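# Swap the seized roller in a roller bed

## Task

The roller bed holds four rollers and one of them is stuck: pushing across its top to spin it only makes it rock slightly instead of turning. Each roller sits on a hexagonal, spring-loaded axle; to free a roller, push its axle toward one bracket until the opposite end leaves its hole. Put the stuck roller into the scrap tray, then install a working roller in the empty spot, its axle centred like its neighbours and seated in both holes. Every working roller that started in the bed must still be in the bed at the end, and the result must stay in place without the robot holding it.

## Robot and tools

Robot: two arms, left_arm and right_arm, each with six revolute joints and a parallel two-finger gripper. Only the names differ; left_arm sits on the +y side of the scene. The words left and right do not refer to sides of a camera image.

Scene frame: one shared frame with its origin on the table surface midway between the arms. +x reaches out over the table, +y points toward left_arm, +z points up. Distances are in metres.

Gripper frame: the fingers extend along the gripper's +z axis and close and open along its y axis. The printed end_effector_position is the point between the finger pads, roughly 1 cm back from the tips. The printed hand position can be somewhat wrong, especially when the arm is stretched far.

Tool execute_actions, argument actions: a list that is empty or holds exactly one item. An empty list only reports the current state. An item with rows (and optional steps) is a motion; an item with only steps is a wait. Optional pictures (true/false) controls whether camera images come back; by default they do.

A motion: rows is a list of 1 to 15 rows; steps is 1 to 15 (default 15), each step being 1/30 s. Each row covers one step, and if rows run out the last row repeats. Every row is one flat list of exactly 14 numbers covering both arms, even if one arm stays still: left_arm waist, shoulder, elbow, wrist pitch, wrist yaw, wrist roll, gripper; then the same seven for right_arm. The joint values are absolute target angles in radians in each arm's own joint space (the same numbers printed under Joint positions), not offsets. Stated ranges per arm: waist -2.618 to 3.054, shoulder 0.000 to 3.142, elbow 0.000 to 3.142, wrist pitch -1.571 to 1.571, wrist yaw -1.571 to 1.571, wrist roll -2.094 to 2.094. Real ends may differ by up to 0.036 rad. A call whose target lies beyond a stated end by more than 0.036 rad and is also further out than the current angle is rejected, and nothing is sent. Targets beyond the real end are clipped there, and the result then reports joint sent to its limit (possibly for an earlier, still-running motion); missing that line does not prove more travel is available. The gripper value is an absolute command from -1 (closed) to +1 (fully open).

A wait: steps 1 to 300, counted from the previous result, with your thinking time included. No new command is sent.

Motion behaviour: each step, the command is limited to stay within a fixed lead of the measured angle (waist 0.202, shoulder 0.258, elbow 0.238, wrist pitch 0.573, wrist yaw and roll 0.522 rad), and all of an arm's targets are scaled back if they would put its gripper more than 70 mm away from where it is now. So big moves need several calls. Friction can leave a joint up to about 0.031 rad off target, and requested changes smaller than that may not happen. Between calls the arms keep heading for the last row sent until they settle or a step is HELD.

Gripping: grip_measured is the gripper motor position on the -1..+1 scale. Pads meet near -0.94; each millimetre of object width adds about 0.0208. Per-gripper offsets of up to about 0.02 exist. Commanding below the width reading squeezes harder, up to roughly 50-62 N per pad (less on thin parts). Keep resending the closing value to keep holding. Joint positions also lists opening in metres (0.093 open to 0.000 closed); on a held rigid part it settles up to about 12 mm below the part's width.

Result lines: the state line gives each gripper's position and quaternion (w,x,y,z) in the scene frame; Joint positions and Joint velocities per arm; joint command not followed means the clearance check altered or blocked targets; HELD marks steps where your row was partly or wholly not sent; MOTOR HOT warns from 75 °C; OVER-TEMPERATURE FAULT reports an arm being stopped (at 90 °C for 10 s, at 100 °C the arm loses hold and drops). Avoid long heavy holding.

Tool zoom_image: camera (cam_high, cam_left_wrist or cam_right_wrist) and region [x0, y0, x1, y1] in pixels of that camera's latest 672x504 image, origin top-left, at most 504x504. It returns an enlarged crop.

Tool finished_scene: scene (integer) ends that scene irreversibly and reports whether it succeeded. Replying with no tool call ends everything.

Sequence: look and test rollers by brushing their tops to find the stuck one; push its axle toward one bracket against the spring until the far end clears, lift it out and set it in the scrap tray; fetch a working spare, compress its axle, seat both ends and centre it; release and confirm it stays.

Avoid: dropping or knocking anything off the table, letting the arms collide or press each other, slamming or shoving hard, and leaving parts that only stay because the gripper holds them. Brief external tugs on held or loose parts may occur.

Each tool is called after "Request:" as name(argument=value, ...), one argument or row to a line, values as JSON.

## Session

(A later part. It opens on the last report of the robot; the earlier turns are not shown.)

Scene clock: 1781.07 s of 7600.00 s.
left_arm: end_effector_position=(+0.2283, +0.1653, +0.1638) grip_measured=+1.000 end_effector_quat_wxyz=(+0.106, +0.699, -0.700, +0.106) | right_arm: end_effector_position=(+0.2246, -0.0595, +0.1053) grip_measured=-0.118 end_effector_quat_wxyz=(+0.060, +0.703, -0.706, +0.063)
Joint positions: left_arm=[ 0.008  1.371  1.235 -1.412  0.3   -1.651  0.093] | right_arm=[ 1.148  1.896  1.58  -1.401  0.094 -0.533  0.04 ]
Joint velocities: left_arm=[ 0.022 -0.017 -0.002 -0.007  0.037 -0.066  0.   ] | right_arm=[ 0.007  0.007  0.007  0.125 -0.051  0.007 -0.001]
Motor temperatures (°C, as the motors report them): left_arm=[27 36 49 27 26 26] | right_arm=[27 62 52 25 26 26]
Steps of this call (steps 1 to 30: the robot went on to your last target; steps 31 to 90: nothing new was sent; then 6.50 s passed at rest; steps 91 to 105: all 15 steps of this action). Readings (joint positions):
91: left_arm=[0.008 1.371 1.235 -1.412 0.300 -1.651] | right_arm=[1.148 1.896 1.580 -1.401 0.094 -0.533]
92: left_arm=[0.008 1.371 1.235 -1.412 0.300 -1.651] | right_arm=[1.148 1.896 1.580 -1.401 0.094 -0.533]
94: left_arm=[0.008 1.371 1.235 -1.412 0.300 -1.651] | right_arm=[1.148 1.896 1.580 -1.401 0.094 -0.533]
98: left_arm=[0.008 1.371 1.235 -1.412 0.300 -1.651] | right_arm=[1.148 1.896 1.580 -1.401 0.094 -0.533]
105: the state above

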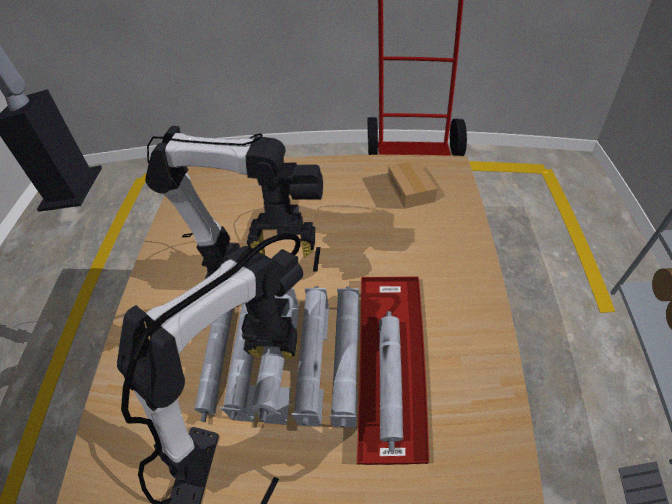

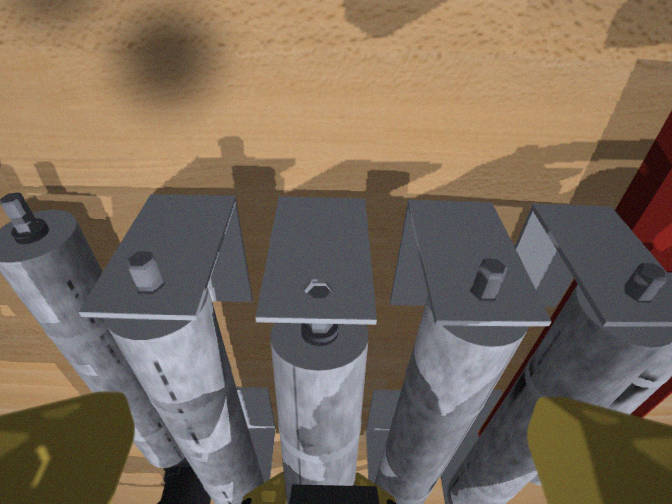

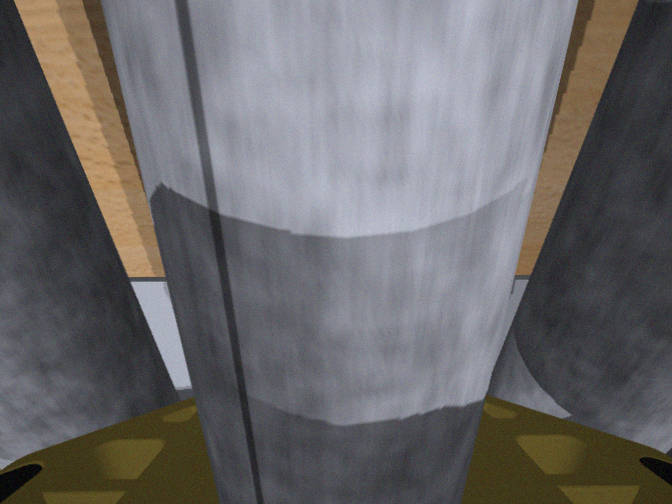

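Request:
execute_actions(
  actions=[
    {"rows":[[0.015,1.362,1.255,-1.42,0.31,-1.66,1,1.158,1.88,1.6,-1.42,0.105,-0.526,-0.3],[0.015,1.362,1.255,-1.42,0.31,-1.66,1,1.159,1.882,1.625,-1.42,0.105,-0.526,-0.3],[0.015,1.362,1.255,-1.42,0.31,-1.66,1,1.16,1.884,1.63,-1.42,0.105,-0.526,-0.3],[0.015,1.362,1.255,-1.42,0.31,-1.66,1,1.161,1.886,1.633,-1.42,0.105,-0.526,-0.3],[0.015,1.362,1.255,-1.42,0.31,-1.66,1,1.162,1.888,1.635,-1.42,0.105,-0.526,-0.3],[0.015,1.362,1.255,-1.42,0.31,-1.66,1,1.163,1.89,1.637,-1.42,0.105,-0.525,-0.3],[0.015,1.362,1.255,-1.42,0.31,-1.66,1,1.164,1.892,1.639,-1.42,0.105,-0.524,-0.3],[0.015,1.362,1.255,-1.42,0.31,-1.66,1,1.165,1.894,1.641,-1.42,0.105,-0.523,-0.3],[0.015,1.362,1.255,-1.42,0.31,-1.66,1,1.166,1.895,1.643,-1.42,0.105,-0.522,-0.3]],"steps":15},
  ],
  pictures=false,
)

Request:
execute_actions(
  actions=[
    {"steps":12},
  ],
)

Request:
zoom_image(
  camera="cam_left_wrist",
  region=[250, 250, 390, 370],
)

Scene clock: 1805.03 s of 7600.00 s.
left_arm: end_effector_position=(+0.2283, +0.1653, +0.1638) grip_measured=+1.000 end_effector_quat_wxyz=(+0.106, +0.699, -0.700, +0.106) | right_arm: end_effector_position=(+0.2243, -0.0550, +0.1044) grip_measured=-0.118 end_effector_quat_wxyz=(+0.057, +0.704, -0.705, +0.063)
Joint positions: left_arm=[ 0.008  1.371  1.235 -1.412  0.3   -1.651  0.093] | right_arm=[ 1.156  1.907  1.591 -1.397  0.094 -0.528  0.04 ]
Joint velocities: left_arm=[-0.012  0.002 -0.012 -0.051  0.037 -0.066  0.   ] | right_arm=[-0.027 -0.002 -0.007  0.022  0.007 -0.022  0.001]
Motor temperatures (°C, as the motors report them): left_arm=[27 36 49 27 26 26] | right_arm=[27 62 50 25 26 26]
Steps of this call (steps 1 to 15: the robot went on to your last target; steps 16 to 90: nothing new was sent; then 20.47 s passed at rest; steps 91 to 105: all 15 steps of this action). Readings (joint positions):
91: left_arm=[0.008 1.371 1.235 -1.412 0.300 -1.651] | right_arm=[1.148 1.896 1.580 -1.401 0.094 -0.533]
92: left_arm=[0.008 1.371 1.235 -1.412 0.300 -1.651] | right_arm=[1.148 1.896 1.580 -1.401 0.094 -0.533]
94: left_arm=[0.008 1.371 1.235 -1.412 0.300 -1.651] | right_arm=[1.148 1.896 1.580 -1.401 0.094 -0.533]
98: left_arm=[0.008 1.371 1.235 -1.412 0.300 -1.651] | right_arm=[1.152 1.898 1.580 -1.401 0.094 -0.532]
105: the state above

Scene clock: 1805.43 s of 7600.00 s.
left_arm: end_effector_position=(+0.2283, +0.1653, +0.1638) grip_measured=+1.000 end_effector_quat_wxyz=(+0.106, +0.699, -0.700, +0.106) | right_arm: end_effector_position=(+0.2243, -0.0550, +0.1044) grip_measured=-0.118 end_effector_quat_wxyz=(+0.057, +0.704, -0.705, +0.063)
Joint positions: left_arm=[ 0.008  1.371  1.235 -1.412  0.3   -1.651  0.093] | right_arm=[ 1.156  1.907  1.591 -1.397  0.094 -0.528  0.04 ]
Joint velocities: left_arm=[-0.002 -0.002  0.007  0.051 -0.007 -0.125  0.   ] | right_arm=[ 0.002 -0.002 -0.012 -0.051 -0.066 -0.007 -0.   ]
Motor temperatures (°C, as the motors report them): left_arm=[27 36 49 27 26 26] | right_arm=[27 62 50 25 26 26]
Steps of this call (steps 1 to 12: the robot went on to your last target). Readings (joint positions):
1: left_arm=[0.008 1.371 1.235 -1.412 0.300 -1.651] | right_arm=[1.156 1.907 1.591 -1.397 0.094 -0.528]
2: left_arm=[0.008 1.371 1.235 -1.412 0.300 -1.651] | right_arm=[1.156 1.907 1.591 -1.397 0.094 -0.528]
4: left_arm=[0.008 1.371 1.235 -1.412 0.300 -1.651] | right_arm=[1.156 1.907 1.591 -1.397 0.094 -0.528]
8: left_arm=[0.008 1.371 1.235 -1.412 0.300 -1.651] | right_arm=[1.156 1.907 1.591 -1.397 0.094 -0.528]
12: the state above

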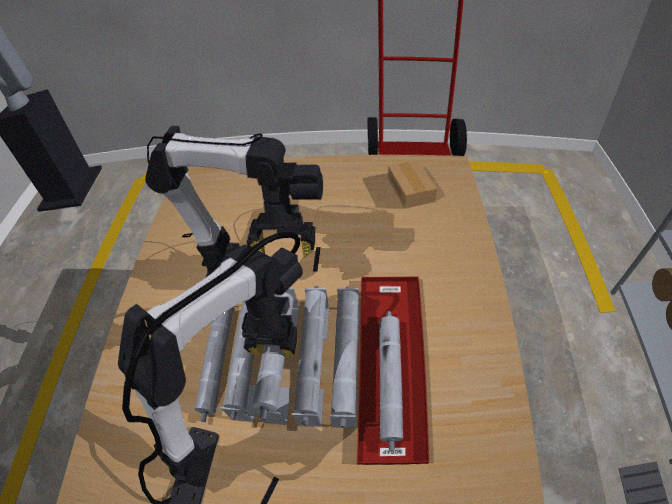

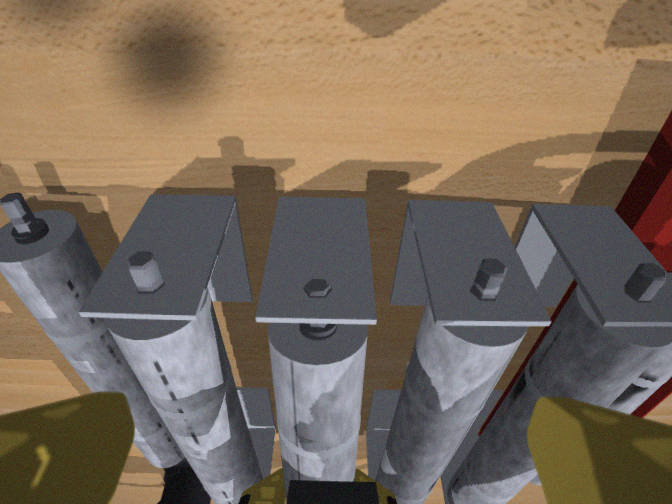

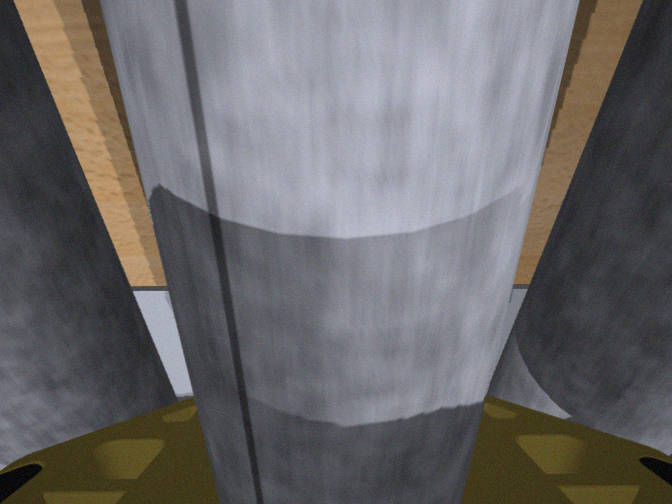

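Region (250, 250, 390, 370) of cam_left_wrist's 672x504 image, scaled by 3.600, with more detail than that image has; it fills the top 432 rows of this view, and the rest is white.

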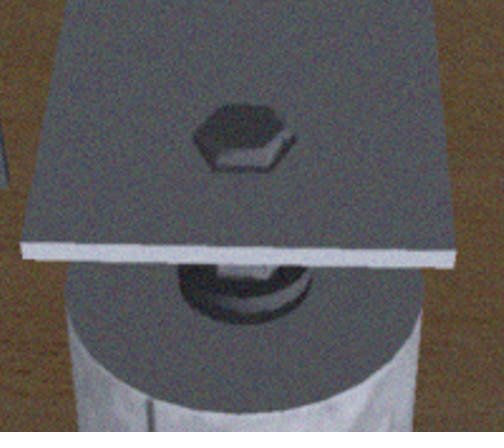

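Request:
execute_actions(
  actions=[
    {"rows":[[0.015,1.362,1.255,-1.42,0.31,-1.66,1,1.167,1.897,1.645,-1.42,0.105,-0.521,-0.3],[0.015,1.362,1.255,-1.42,0.31,-1.66,1,1.168,1.9,1.648,-1.42,0.105,-0.52,-0.3],[0.015,1.362,1.255,-1.42,0.31,-1.66,1,1.169,1.902,1.65,-1.42,0.104,-0.519,-0.3],[0.015,1.362,1.255,-1.42,0.31,-1.66,1,1.17,1.904,1.653,-1.42,0.104,-0.518,-0.3],[0.015,1.362,1.255,-1.42,0.31,-1.66,1,1.171,1.906,1.655,-1.42,0.103,-0.517,-0.3],[0.015,1.362,1.255,-1.42,0.31,-1.66,1,1.172,1.909,1.658,-1.42,0.103,-0.516,-0.3],[0.015,1.362,1.255,-1.42,0.31,-1.66,1,1.173,1.911,1.66,-1.42,0.102,-0.515,-0.3],[0.015,1.362,1.255,-1.42,0.31,-1.66,1,1.174,1.913,1.663,-1.42,0.102,-0.514,-0.3],[0.015,1.362,1.255,-1.42,0.31,-1.66,1,1.175,1.915,1.665,-1.42,0.101,-0.513,-0.3],[0.015,1.362,1.255,-1.42,0.31,-1.66,1,1.176,1.918,1.668,-1.42,0.101,-0.512,-0.3],[0.015,1.362,1.255,-1.42,0.31,-1.66,1,1.177,1.92,1.67,-1.42,0.1,-0.511,-0.3],[0.015,1.362,1.255,-1.42,0.31,-1.66,1,1.178,1.922,1.672,-1.42,0.1,-0.51,-0.3]],"steps":15},
  ],
  pictures=false,
)

Request:
execute_actions(
  actions=[
    {"steps":10},
  ],
)

Scene clock: 1822.60 s of 7600.00 s.
left_arm: end_effector_position=(+0.2283, +0.1653, +0.1638) grip_measured=+1.000 end_effector_quat_wxyz=(+0.106, +0.699, -0.700, +0.106) | right_arm: end_effector_position=(+0.2247, -0.0461, +0.1023) grip_measured=-0.118 end_effector_quat_wxyz=(+0.054, +0.706, -0.704, +0.063)
Joint positions: left_arm=[ 0.008  1.371  1.235 -1.412  0.3   -1.651  0.093] | right_arm=[ 1.169  1.934  1.62  -1.395  0.094 -0.519  0.04 ]
Joint velocities: left_arm=[-0.007 -0.022  0.002 -0.022 -0.022 -0.051  0.   ] | right_arm=[ 0.007 -0.002  0.002  0.022 -0.051  0.037  0.001]
Motor temperatures (°C, as the motors report them): left_arm=[27 36 49 27 26 26] | right_arm=[27 61 53 25 26 26]
Steps of this call (steps 1 to 15: the robot went on to your last target; steps 16 to 90: nothing new was sent; then 13.67 s passed at rest; steps 91 to 105: all 15 steps of this action). Readings (joint positions):
91: left_arm=[0.008 1.371 1.235 -1.412 0.300 -1.651] | right_arm=[1.156 1.907 1.591 -1.397 0.094 -0.528]
92: left_arm=[0.008 1.371 1.235 -1.412 0.300 -1.651] | right_arm=[1.156 1.907 1.591 -1.397 0.094 -0.528]
94: left_arm=[0.008 1.371 1.235 -1.412 0.300 -1.651] | right_arm=[1.157 1.907 1.591 -1.397 0.094 -0.527]
98: left_arm=[0.008 1.371 1.235 -1.412 0.300 -1.651] | right_arm=[1.161 1.919 1.605 -1.398 0.094 -0.524]
105: the state above

Scene clock: 1822.93 s of 7600.00 s.
left_arm: end_effector_position=(+0.2283, +0.1653, +0.1638) grip_measured=+1.000 end_effector_quat_wxyz=(+0.106, +0.699, -0.700, +0.106) | right_arm: end_effector_position=(+0.2247, -0.0459, +0.1023) grip_measured=-0.118 end_effector_quat_wxyz=(+0.054, +0.706, -0.704, +0.063)
Joint positions: left_arm=[ 0.008  1.371  1.235 -1.412  0.3   -1.651  0.093] | right_arm=[ 1.169  1.934  1.62  -1.395  0.094 -0.519  0.04 ]
Joint velocities: left_arm=[-0.007  0.007 -0.012 -0.037 -0.007 -0.037  0.   ] | right_arm=[-0.017  0.007 -0.022 -0.066  0.037  0.007 -0.   ]
Motor temperatures (°C, as the motors report them): left_arm=[27 36 49 27 26 26] | right_arm=[27 61 53 25 26 26]
Steps of this call (steps 1 to 10: the robot went on to your last target). Readings (joint positions):
1: left_arm=[0.008 1.371 1.235 -1.412 0.300 -1.651] | right_arm=[1.169 1.934 1.620 -1.395 0.094 -0.519]
2: left_arm=[0.008 1.371 1.235 -1.412 0.300 -1.651] | right_arm=[1.169 1.934 1.620 -1.395 0.094 -0.519]
4: left_arm=[0.008 1.371 1.235 -1.412 0.300 -1.651] | right_arm=[1.169 1.934 1.620 -1.395 0.094 -0.519]
8: left_arm=[0.008 1.371 1.235 -1.412 0.300 -1.651] | right_arm=[1.169 1.934 1.620 -1.395 0.094 -0.519]
10: the state above

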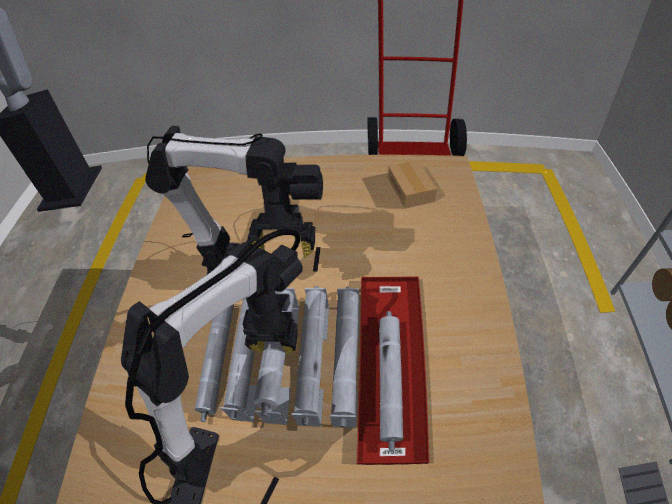

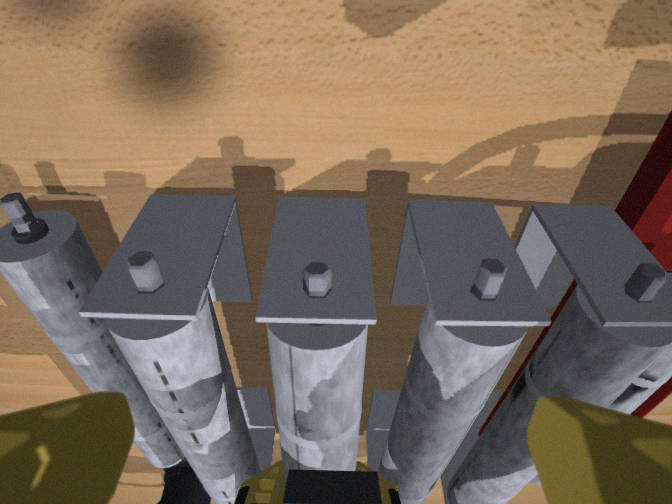

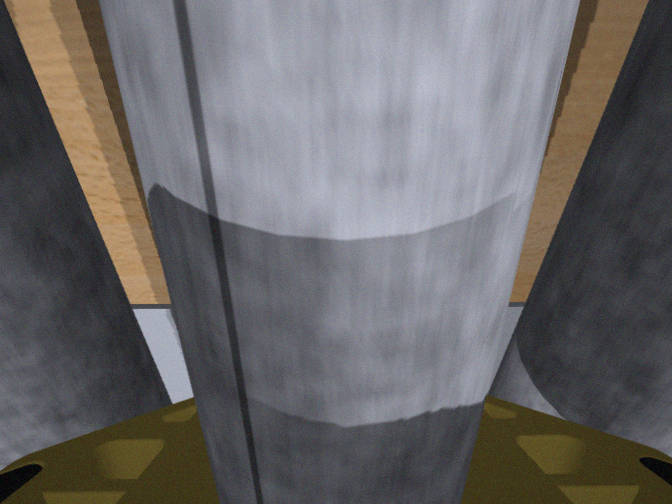

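Request:
execute_actions(
  actions=[
    {"rows":[[0.015,1.362,1.255,-1.42,0.31,-1.66,1,1.179,1.924,1.674,-1.42,0.1,-0.509,-0.3],[0.015,1.362,1.255,-1.42,0.31,-1.66,1,1.18,1.926,1.677,-1.42,0.099,-0.507,-0.3],[0.015,1.362,1.255,-1.42,0.31,-1.66,1,1.181,1.928,1.679,-1.42,0.098,-0.506,-0.3],[0.015,1.362,1.255,-1.42,0.31,-1.66,1,1.182,1.93,1.682,-1.42,0.097,-0.504,-0.3],[0.015,1.362,1.255,-1.42,0.31,-1.66,1,1.183,1.932,1.684,-1.42,0.096,-0.503,-0.3],[0.015,1.362,1.255,-1.42,0.31,-1.66,1,1.184,1.934,1.686,-1.42,0.095,-0.501,-0.3]],"steps":15},
  ],
)

Request:
zoom_image(
  camera="cam_high",
  region=[200, 350, 370, 450],
)

Scene clock: 1837.90 s of 7600.00 s.
left_arm: end_effector_position=(+0.2283, +0.1653, +0.1638) grip_measured=+1.000 end_effector_quat_wxyz=(+0.106, +0.699, -0.700, +0.106) | right_arm: end_effector_position=(+0.2246, -0.0419, +0.1014) grip_measured=-0.118 end_effector_quat_wxyz=(+0.054, +0.704, -0.705, +0.063)
Joint positions: left_arm=[ 0.008  1.371  1.235 -1.412  0.3   -1.651  0.093] | right_arm=[ 1.175  1.947  1.634 -1.395  0.093 -0.51   0.04 ]
Joint velocities: left_arm=[-0.002  0.002  0.017  0.007  0.007 -0.022  0.   ] | right_arm=[ 0.022 -0.007  0.007  0.022 -0.081  0.022  0.   ]
Motor temperatures (°C, as the motors report them): left_arm=[27 36 49 27 26 26] | right_arm=[27 61 55 25 26 26]
Steps of this call (steps 1 to 15: the robot went on to your last target; steps 16 to 90: nothing new was sent; then 11.47 s passed at rest; steps 91 to 105: all 15 steps of this action). Readings (joint positions):
91: left_arm=[0.008 1.371 1.235 -1.412 0.300 -1.651] | right_arm=[1.169 1.934 1.620 -1.395 0.094 -0.519]
92: left_arm=[0.008 1.371 1.235 -1.412 0.300 -1.651] | right_arm=[1.169 1.934 1.620 -1.395 0.094 -0.519]
94: left_arm=[0.008 1.371 1.235 -1.412 0.300 -1.651] | right_arm=[1.170 1.934 1.620 -1.395 0.094 -0.517]
98: left_arm=[0.008 1.371 1.235 -1.412 0.300 -1.651] | right_arm=[1.173 1.941 1.630 -1.397 0.094 -0.513]
105: the state above

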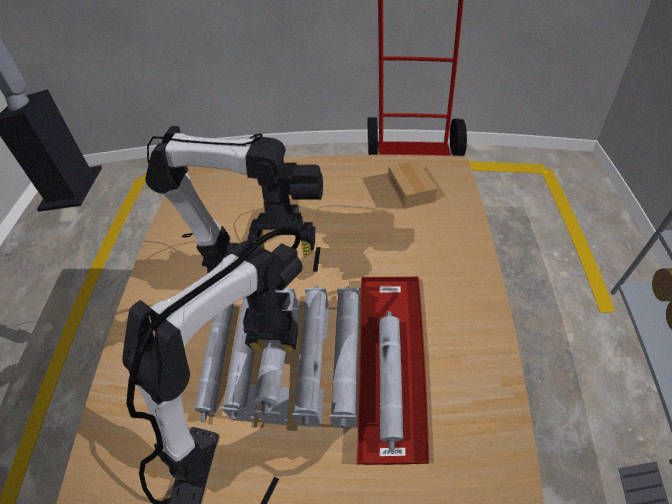

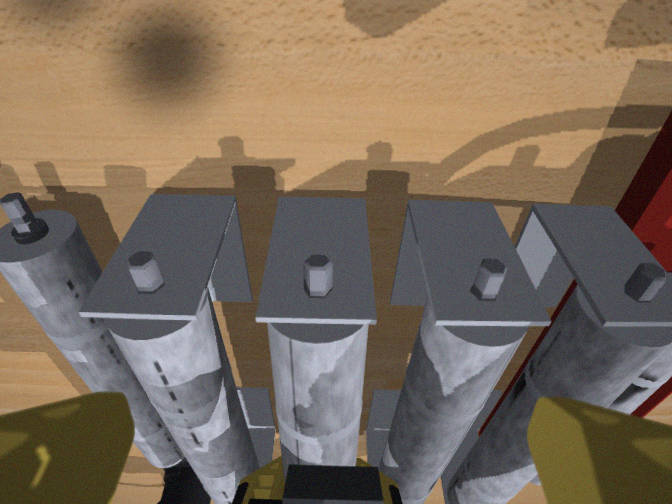

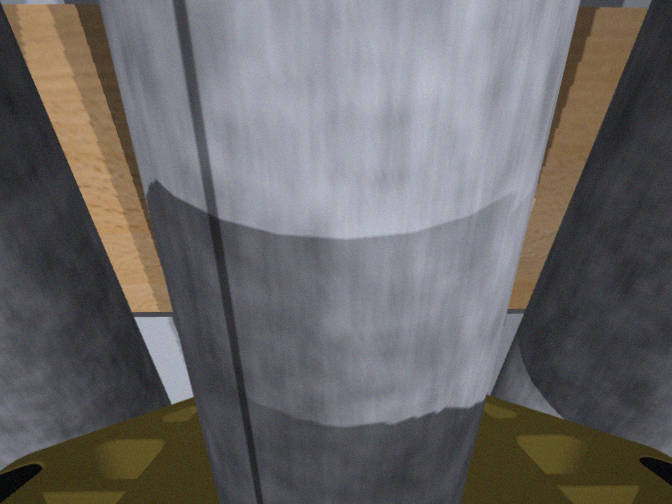

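Region (200, 350, 370, 450) of cam_high's 672x504 image, scaled by 2.965, with more detail than that image has; it fills the top 296 rows of this view, and the rest is white.

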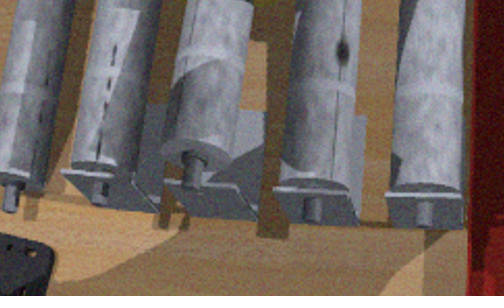

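Request:
execute_actions(
  actions=[
    {"rows":[[0.015,1.362,1.255,-1.42,0.31,-1.66,1,1.175,1.917,1.66,-1.417,0.094,-0.51,-0.3],[0.015,1.362,1.255,-1.42,0.31,-1.66,1,1.167,1.9,1.639,-1.415,0.093,-0.518,-0.3],[0.015,1.362,1.255,-1.42,0.31,-1.66,1,1.166,1.8977,1.634,-1.41,0.091,-0.519,-0.3],[0.015,1.362,1.255,-1.42,0.31,-1.66,1,1.165,1.8954,1.63,-1.405,0.089,-0.521,-0.3],[0.015,1.362,1.255,-1.42,0.31,-1.66,1,1.164,1.893,1.625,-1.399,0.087,-0.522,-0.3],[0.015,1.362,1.255,-1.42,0.31,-1.66,1,1.163,1.891,1.62,-1.394,0.085,-0.523,-0.3],[0.015,1.362,1.255,-1.42,0.31,-1.66,1,1.162,1.8885,1.615,-1.389,0.082,-0.525,-0.3],[0.015,1.362,1.255,-1.42,0.31,-1.66,1,1.161,1.886,1.611,-1.384,0.08,-0.526,-0.3],[0.015,1.362,1.255,-1.42,0.31,-1.66,1,1.16,1.884,1.606,-1.379,0.078,-0.527,-0.3],[0.015,1.362,1.255,-1.42,0.31,-1.66,1,1.159,1.8817,1.601,-1.373,0.076,-0.529,-0.3],[0.015,1.362,1.255,-1.42,0.31,-1.66,1,1.158,1.8794,1.597,-1.368,0.074,-0.53,-0.3],[0.015,1.362,1.255,-1.42,0.31,-1.66,1,1.157,1.877,1.592,-1.363,0.072,-0.531,-0.3],[0.015,1.362,1.255,-1.42,0.31,-1.66,1,1.156,1.875,1.587,-1.358,0.07,-0.533,-0.3],[0.015,1.362,1.255,-1.42,0.31,-1.66,1,1.155,1.8725,1.5825,-1.3525,0.0675,-0.534,-0.3]],"steps":15},
  ],
  pictures=false,
)

Request:
execute_actions(
  actions=[
    {"steps":12},
  ],
)

Scene clock: 1882.83 s of 7600.00 s.
left_arm: end_effector_position=(+0.2283, +0.1653, +0.1638) grip_measured=+1.000 end_effector_quat_wxyz=(+0.106, +0.699, -0.700, +0.106) | right_arm: end_effector_position=(+0.2243, -0.0415, +0.0958) grip_measured=-0.118 end_effector_quat_wxyz=(+0.045, +0.706, -0.705, +0.049)
Joint positions: left_arm=[ 0.008  1.371  1.235 -1.412  0.3   -1.651  0.093] | right_arm=[ 1.166  1.926  1.588 -1.345  0.072 -0.522  0.04 ]
Joint velocities: left_arm=[ 0.012  0.007  0.007  0.066 -0.037 -0.007  0.   ] | right_arm=[-0.027 -0.046 -0.081  0.066  0.051 -0.081 -0.   ]
Motor temperatures (°C, as the motors report them): left_arm=[27 36 49 27 26 26] | right_arm=[27 61 58 25 26 26]
Steps of this call (steps 1 to 15: the robot went on to your last target; steps 16 to 90: nothing new was sent; then 41.43 s passed at rest; steps 91 to 105: all 15 steps of this action). Readings (joint positions):
91: left_arm=[0.008 1.371 1.235 -1.412 0.300 -1.651] | right_arm=[1.175 1.947 1.634 -1.395 0.092 -0.510]
92: left_arm=[0.008 1.371 1.235 -1.412 0.300 -1.651] | right_arm=[1.175 1.947 1.634 -1.395 0.092 -0.510]
94: left_arm=[0.008 1.371 1.235 -1.412 0.300 -1.651] | right_arm=[1.175 1.947 1.634 -1.394 0.092 -0.511]
98: left_arm=[0.008 1.371 1.235 -1.412 0.300 -1.651] | right_arm=[1.174 1.942 1.621 -1.379 0.088 -0.514]
105: the state above

Scene clock: 1883.23 s of 7600.00 s.
left_arm: end_effector_position=(+0.2283, +0.1653, +0.1638) grip_measured=+1.000 end_effector_quat_wxyz=(+0.106, +0.699, -0.700, +0.106) | right_arm: end_effector_position=(+0.2246, -0.0411, +0.0951) grip_measured=-0.118 end_effector_quat_wxyz=(+0.043, +0.706, -0.705, +0.047)
Joint positions: left_arm=[ 0.008  1.371  1.235 -1.412  0.3   -1.651  0.093] | right_arm=[ 1.164  1.924  1.583 -1.337  0.069 -0.526  0.04 ]
Joint velocities: left_arm=[-0.007  0.012  0.002  0.022 -0.037  0.022  0.   ] | right_arm=[-0.002 -0.002 -0.027  0.007  0.051 -0.066 -0.   ]
Motor temperatures (°C, as the motors report them): left_arm=[27 36 49 27 26 26] | right_arm=[27 61 58 25 26 26]
Steps of this call (steps 1 to 12: the robot went on to your last target). Readings (joint positions):
1: left_arm=[0.008 1.371 1.235 -1.412 0.300 -1.651] | right_arm=[1.165 1.925 1.585 -1.342 0.071 -0.523]
2: left_arm=[0.008 1.371 1.235 -1.412 0.300 -1.651] | right_arm=[1.165 1.925 1.584 -1.340 0.070 -0.523]
4: left_arm=[0.008 1.371 1.235 -1.412 0.300 -1.651] | right_arm=[1.164 1.925 1.583 -1.339 0.070 -0.524]
8: left_arm=[0.008 1.371 1.235 -1.412 0.300 -1.651] | right_arm=[1.164 1.924 1.583 -1.337 0.069 -0.525]
12: the state above

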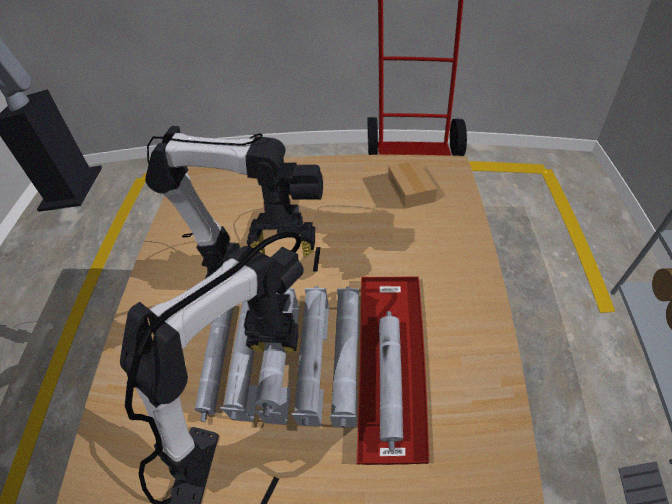

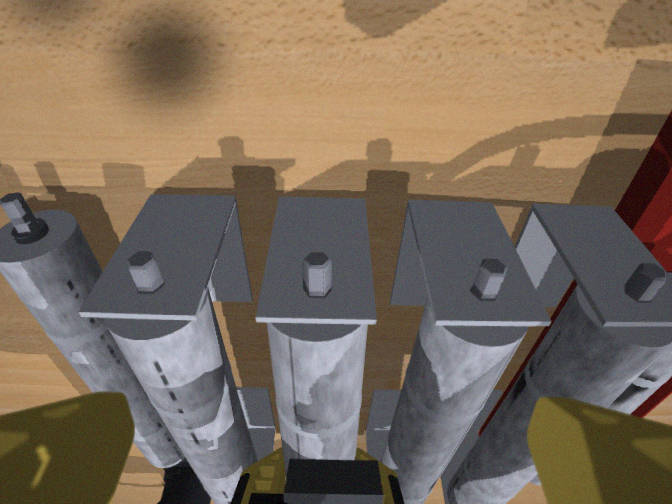

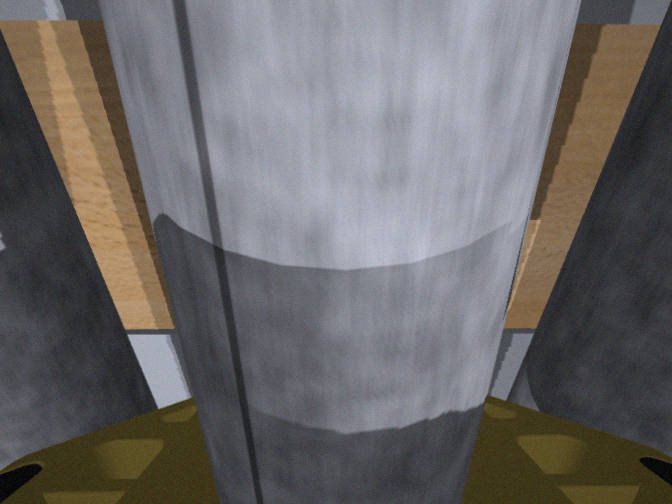

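Request:
execute_actions(
  actions=[
    {"rows":[[0.015,1.362,1.255,-1.42,0.31,-1.66,1,1.154,1.87,1.578,-1.347,0.065,-0.535,-0.3],[0.015,1.362,1.255,-1.42,0.31,-1.66,1,1.153,1.8675,1.573,-1.342,0.063,-0.537,-0.3],[0.015,1.362,1.255,-1.42,0.31,-1.66,1,1.152,1.865,1.568,-1.336,0.061,-0.538,-0.3],[0.015,1.362,1.255,-1.42,0.31,-1.66,1,1.151,1.8625,1.563,-1.331,0.059,-0.539,-0.3],[0.015,1.362,1.255,-1.42,0.31,-1.66,1,1.15,1.86,1.558,-1.325,0.057,-0.541,-0.3],[0.015,1.362,1.255,-1.42,0.31,-1.66,1,1.149,1.8575,1.553,-1.32,0.055,-0.542,-0.3],[0.015,1.362,1.255,-1.42,0.31,-1.66,1,1.148,1.855,1.548,-1.314,0.053,-0.543,-0.3],[0.015,1.362,1.255,-1.42,0.31,-1.66,1,1.147,1.8525,1.543,-1.309,0.05,-0.545,-0.3],[0.015,1.362,1.255,-1.42,0.31,-1.66,1,1.146,1.85,1.538,-1.303,0.048,-0.546,-0.3],[0.015,1.362,1.255,-1.42,0.31,-1.66,1,1.145,1.8475,1.533,-1.298,0.046,-0.547,-0.3],[0.015,1.362,1.255,-1.42,0.31,-1.66,1,1.144,1.845,1.528,-1.292,0.044,-0.549,-0.3],[0.015,1.362,1.255,-1.42,0.31,-1.66,1,1.143,1.8425,1.523,-1.287,0.042,-0.55,-0.3]],"steps":15},
  ],
  pictures=false,
)

Request:
execute_actions(
  actions=[
    {"steps":10},
  ],
)

Request:
zoom_image(
  camera="cam_high",
  region=[220, 370, 340, 440],
)

Scene clock: 1899.87 s of 7600.00 s.
left_arm: end_effector_position=(+0.2283, +0.1653, +0.1638) grip_measured=+1.000 end_effector_quat_wxyz=(+0.106, +0.699, -0.700, +0.106) | right_arm: end_effector_position=(+0.2243, -0.0425, +0.0893) grip_measured=-0.118 end_effector_quat_wxyz=(+0.033, +0.706, -0.706, +0.033)
Joint positions: left_arm=[ 0.008  1.371  1.235 -1.412  0.3   -1.651  0.093] | right_arm=[ 1.152  1.895  1.524 -1.279  0.048 -0.538  0.04 ]
Joint velocities: left_arm=[ 0.002 -0.002 -0.002 -0.037 -0.066  0.007  0.   ] | right_arm=[-0.022  0.007 -0.032  0.11  -0.11  -0.007  0.   ]
Motor temperatures (°C, as the motors report them): left_arm=[27 36 49 27 26 26] | right_arm=[27 66 55 25 26 26]
Steps of this call (steps 1 to 15: the robot went on to your last target; steps 16 to 90: nothing new was sent; then 13.13 s passed at rest; steps 91 to 105: all 15 steps of this action). Readings (joint positions):
91: left_arm=[0.008 1.371 1.235 -1.412 0.300 -1.651] | right_arm=[1.164 1.924 1.583 -1.337 0.069 -0.526]
92: left_arm=[0.008 1.371 1.235 -1.412 0.300 -1.651] | right_arm=[1.164 1.924 1.583 -1.336 0.069 -0.527]
94: left_arm=[0.008 1.371 1.235 -1.412 0.300 -1.651] | right_arm=[1.163 1.920 1.574 -1.329 0.067 -0.528]
98: left_arm=[0.008 1.371 1.235 -1.412 0.300 -1.651] | right_arm=[1.159 1.909 1.552 -1.308 0.059 -0.531]
105: the state above

Scene clock: 1900.20 s of 7600.00 s.
left_arm: end_effector_position=(+0.2283, +0.1653, +0.1638) grip_measured=+1.000 end_effector_quat_wxyz=(+0.106, +0.699, -0.700, +0.106) | right_arm: end_effector_position=(+0.2245, -0.0424, +0.0892) grip_measured=-0.118 end_effector_quat_wxyz=(+0.032, +0.707, -0.706, +0.032)
Joint positions: left_arm=[ 0.008  1.371  1.235 -1.412  0.3   -1.651  0.093] | right_arm=[ 1.152  1.894  1.523 -1.277  0.047 -0.54   0.04 ]
Joint velocities: left_arm=[-0.007 -0.007  0.007  0.007 -0.022 -0.022  0.   ] | right_arm=[ 0.002 -0.002  0.002  0.007  0.11  -0.007 -0.   ]
Motor temperatures (°C, as the motors report them): left_arm=[27 36 49 27 26 26] | right_arm=[27 66 55 25 26 26]
Steps of this call (steps 1 to 10: the robot went on to your last target). Readings (joint positions):
1: left_arm=[0.008 1.371 1.235 -1.412 0.300 -1.651] | right_arm=[1.152 1.895 1.524 -1.278 0.047 -0.538]
2: left_arm=[0.008 1.371 1.235 -1.412 0.300 -1.651] | right_arm=[1.152 1.895 1.523 -1.277 0.047 -0.539]
4: left_arm=[0.008 1.371 1.235 -1.412 0.300 -1.651] | right_arm=[1.152 1.895 1.523 -1.277 0.047 -0.540]
8: left_arm=[0.008 1.371 1.235 -1.412 0.300 -1.651] | right_arm=[1.152 1.894 1.523 -1.277 0.047 -0.540]
10: the state above

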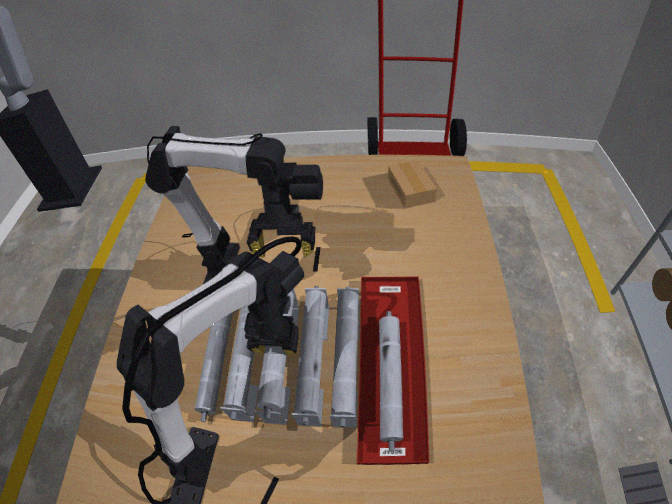

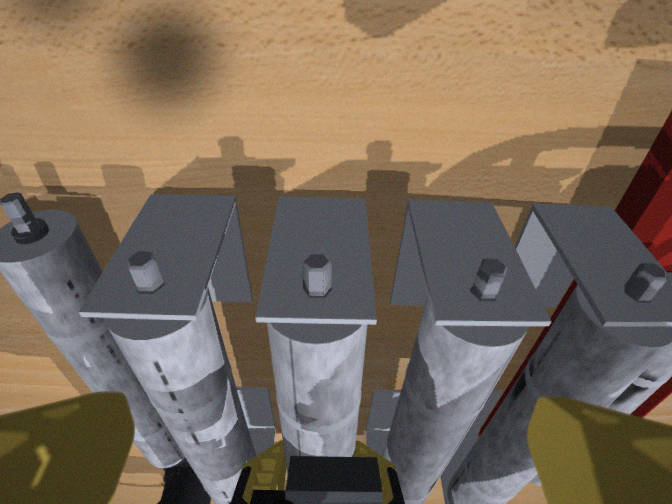

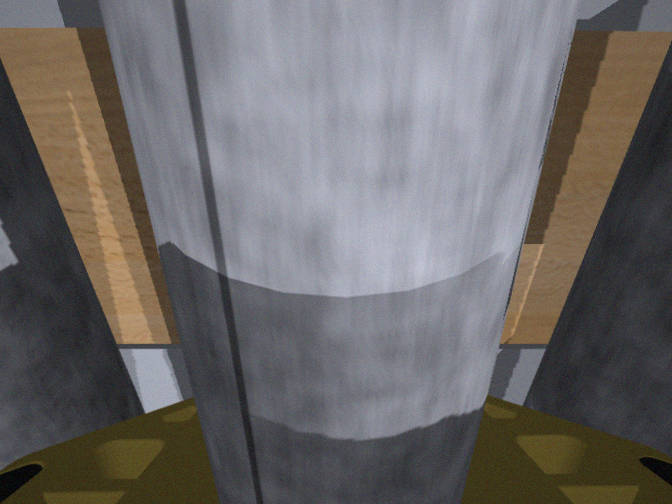

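Region (220, 370, 340, 440) of cam_high's 672x504 image, scaled by 4.200, with more detail than that image has; it fills the top 294 rows of this view, and the rest is white.

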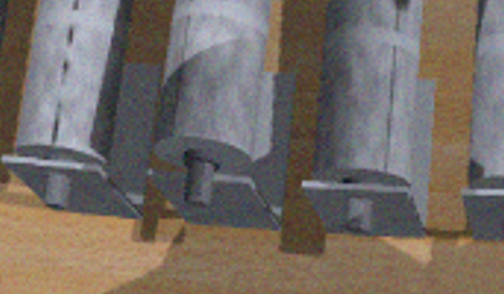

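Request:
execute_actions(
  actions=[
    {"rows":[[0.015,1.362,1.255,-1.42,0.31,-1.66,1,1.15,1.86,1.523,-1.28,0.045,-0.542,-0.15],[0.015,1.362,1.255,-1.42,0.31,-1.66,1,1.15,1.87,1.523,-1.28,0.045,-0.542,-0.1],[0.015,1.362,1.255,-1.42,0.31,-1.66,1,1.15,1.878,1.523,-1.28,0.045,-0.542,-0.06],[0.015,1.362,1.255,-1.42,0.31,-1.66,1,1.15,1.882,1.523,-1.28,0.045,-0.542,-0.02],[0.015,1.362,1.255,-1.42,0.31,-1.66,1,1.15,1.885,1.523,-1.28,0.045,-0.542,0.02],[0.015,1.362,1.255,-1.42,0.31,-1.66,1,1.15,1.885,1.523,-1.28,0.045,-0.542,0.05],[0.015,1.362,1.255,-1.42,0.31,-1.66,1,1.15,1.885,1.523,-1.28,0.045,-0.542,0.08],[0.015,1.362,1.255,-1.42,0.31,-1.66,1,1.15,1.885,1.523,-1.28,0.045,-0.542,0.11],[0.015,1.362,1.255,-1.42,0.31,-1.66,1,1.15,1.885,1.523,-1.28,0.045,-0.542,0.15],[0.015,1.362,1.255,-1.42,0.31,-1.66,1,1.15,1.885,1.523,-1.28,0.045,-0.542,0.19],[0.015,1.362,1.255,-1.42,0.31,-1.66,1,1.15,1.885,1.523,-1.28,0.045,-0.542,0.22]],"steps":15},
  ],
)

Scene clock: 1918.60 s of 7600.00 s.
left_arm: end_effector_position=(+0.2283, +0.1653, +0.1638) grip_measured=+1.000 end_effector_quat_wxyz=(+0.106, +0.699, -0.700, +0.106) | right_arm: end_effector_position=(+0.2249, -0.0418, +0.0892) grip_measured=+0.219 end_effector_quat_wxyz=(+0.031, +0.707, -0.706, +0.032)
Joint positions: left_arm=[ 0.008  1.371  1.235 -1.412  0.3   -1.651  0.093] | right_arm=[ 1.152  1.894  1.523 -1.274  0.048 -0.54   0.056]
Joint velocities: left_arm=[ 0.002  0.012 -0.007  0.022 -0.022  0.022  0.   ] | right_arm=[-0.017  0.007  0.002  0.022 -0.022 -0.007 -0.001]
Motor temperatures (°C, as the motors report them): left_arm=[27 36 49 27 26 26] | right_arm=[27 69 53 25 26 26]
Steps of this call (steps 1 to 15: the robot went on to your last target; steps 16 to 90: nothing new was sent; then 14.90 s passed at rest; steps 91 to 105: all 15 steps of this action). Readings (joint positions):
91: left_arm=[0.008 1.371 1.235 -1.412 0.300 -1.651] | right_arm=[1.152 1.894 1.523 -1.276 0.047 -0.540]
92: left_arm=[0.008 1.371 1.235 -1.412 0.300 -1.651] | right_arm=[1.152 1.894 1.523 -1.276 0.047 -0.540]
94: left_arm=[0.008 1.371 1.235 -1.412 0.300 -1.651] | right_arm=[1.152 1.894 1.523 -1.275 0.047 -0.540]
98: left_arm=[0.008 1.371 1.235 -1.412 0.300 -1.651] | right_arm=[1.152 1.894 1.523 -1.274 0.048 -0.540]
105: the state above

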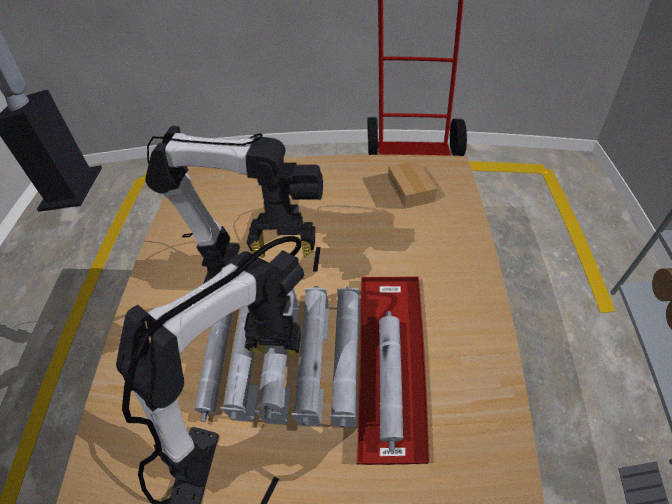

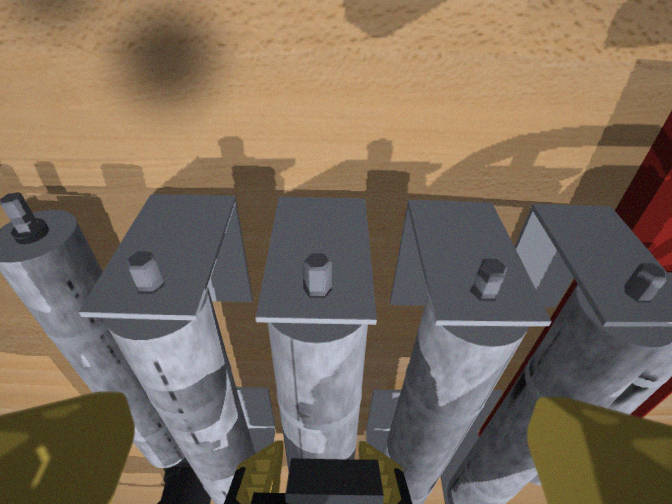

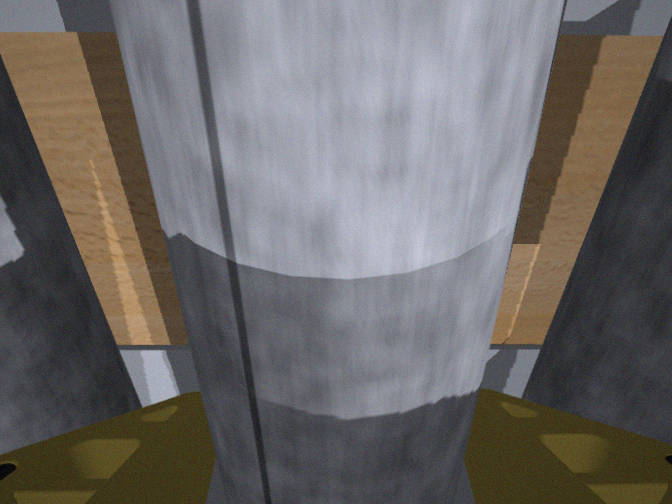

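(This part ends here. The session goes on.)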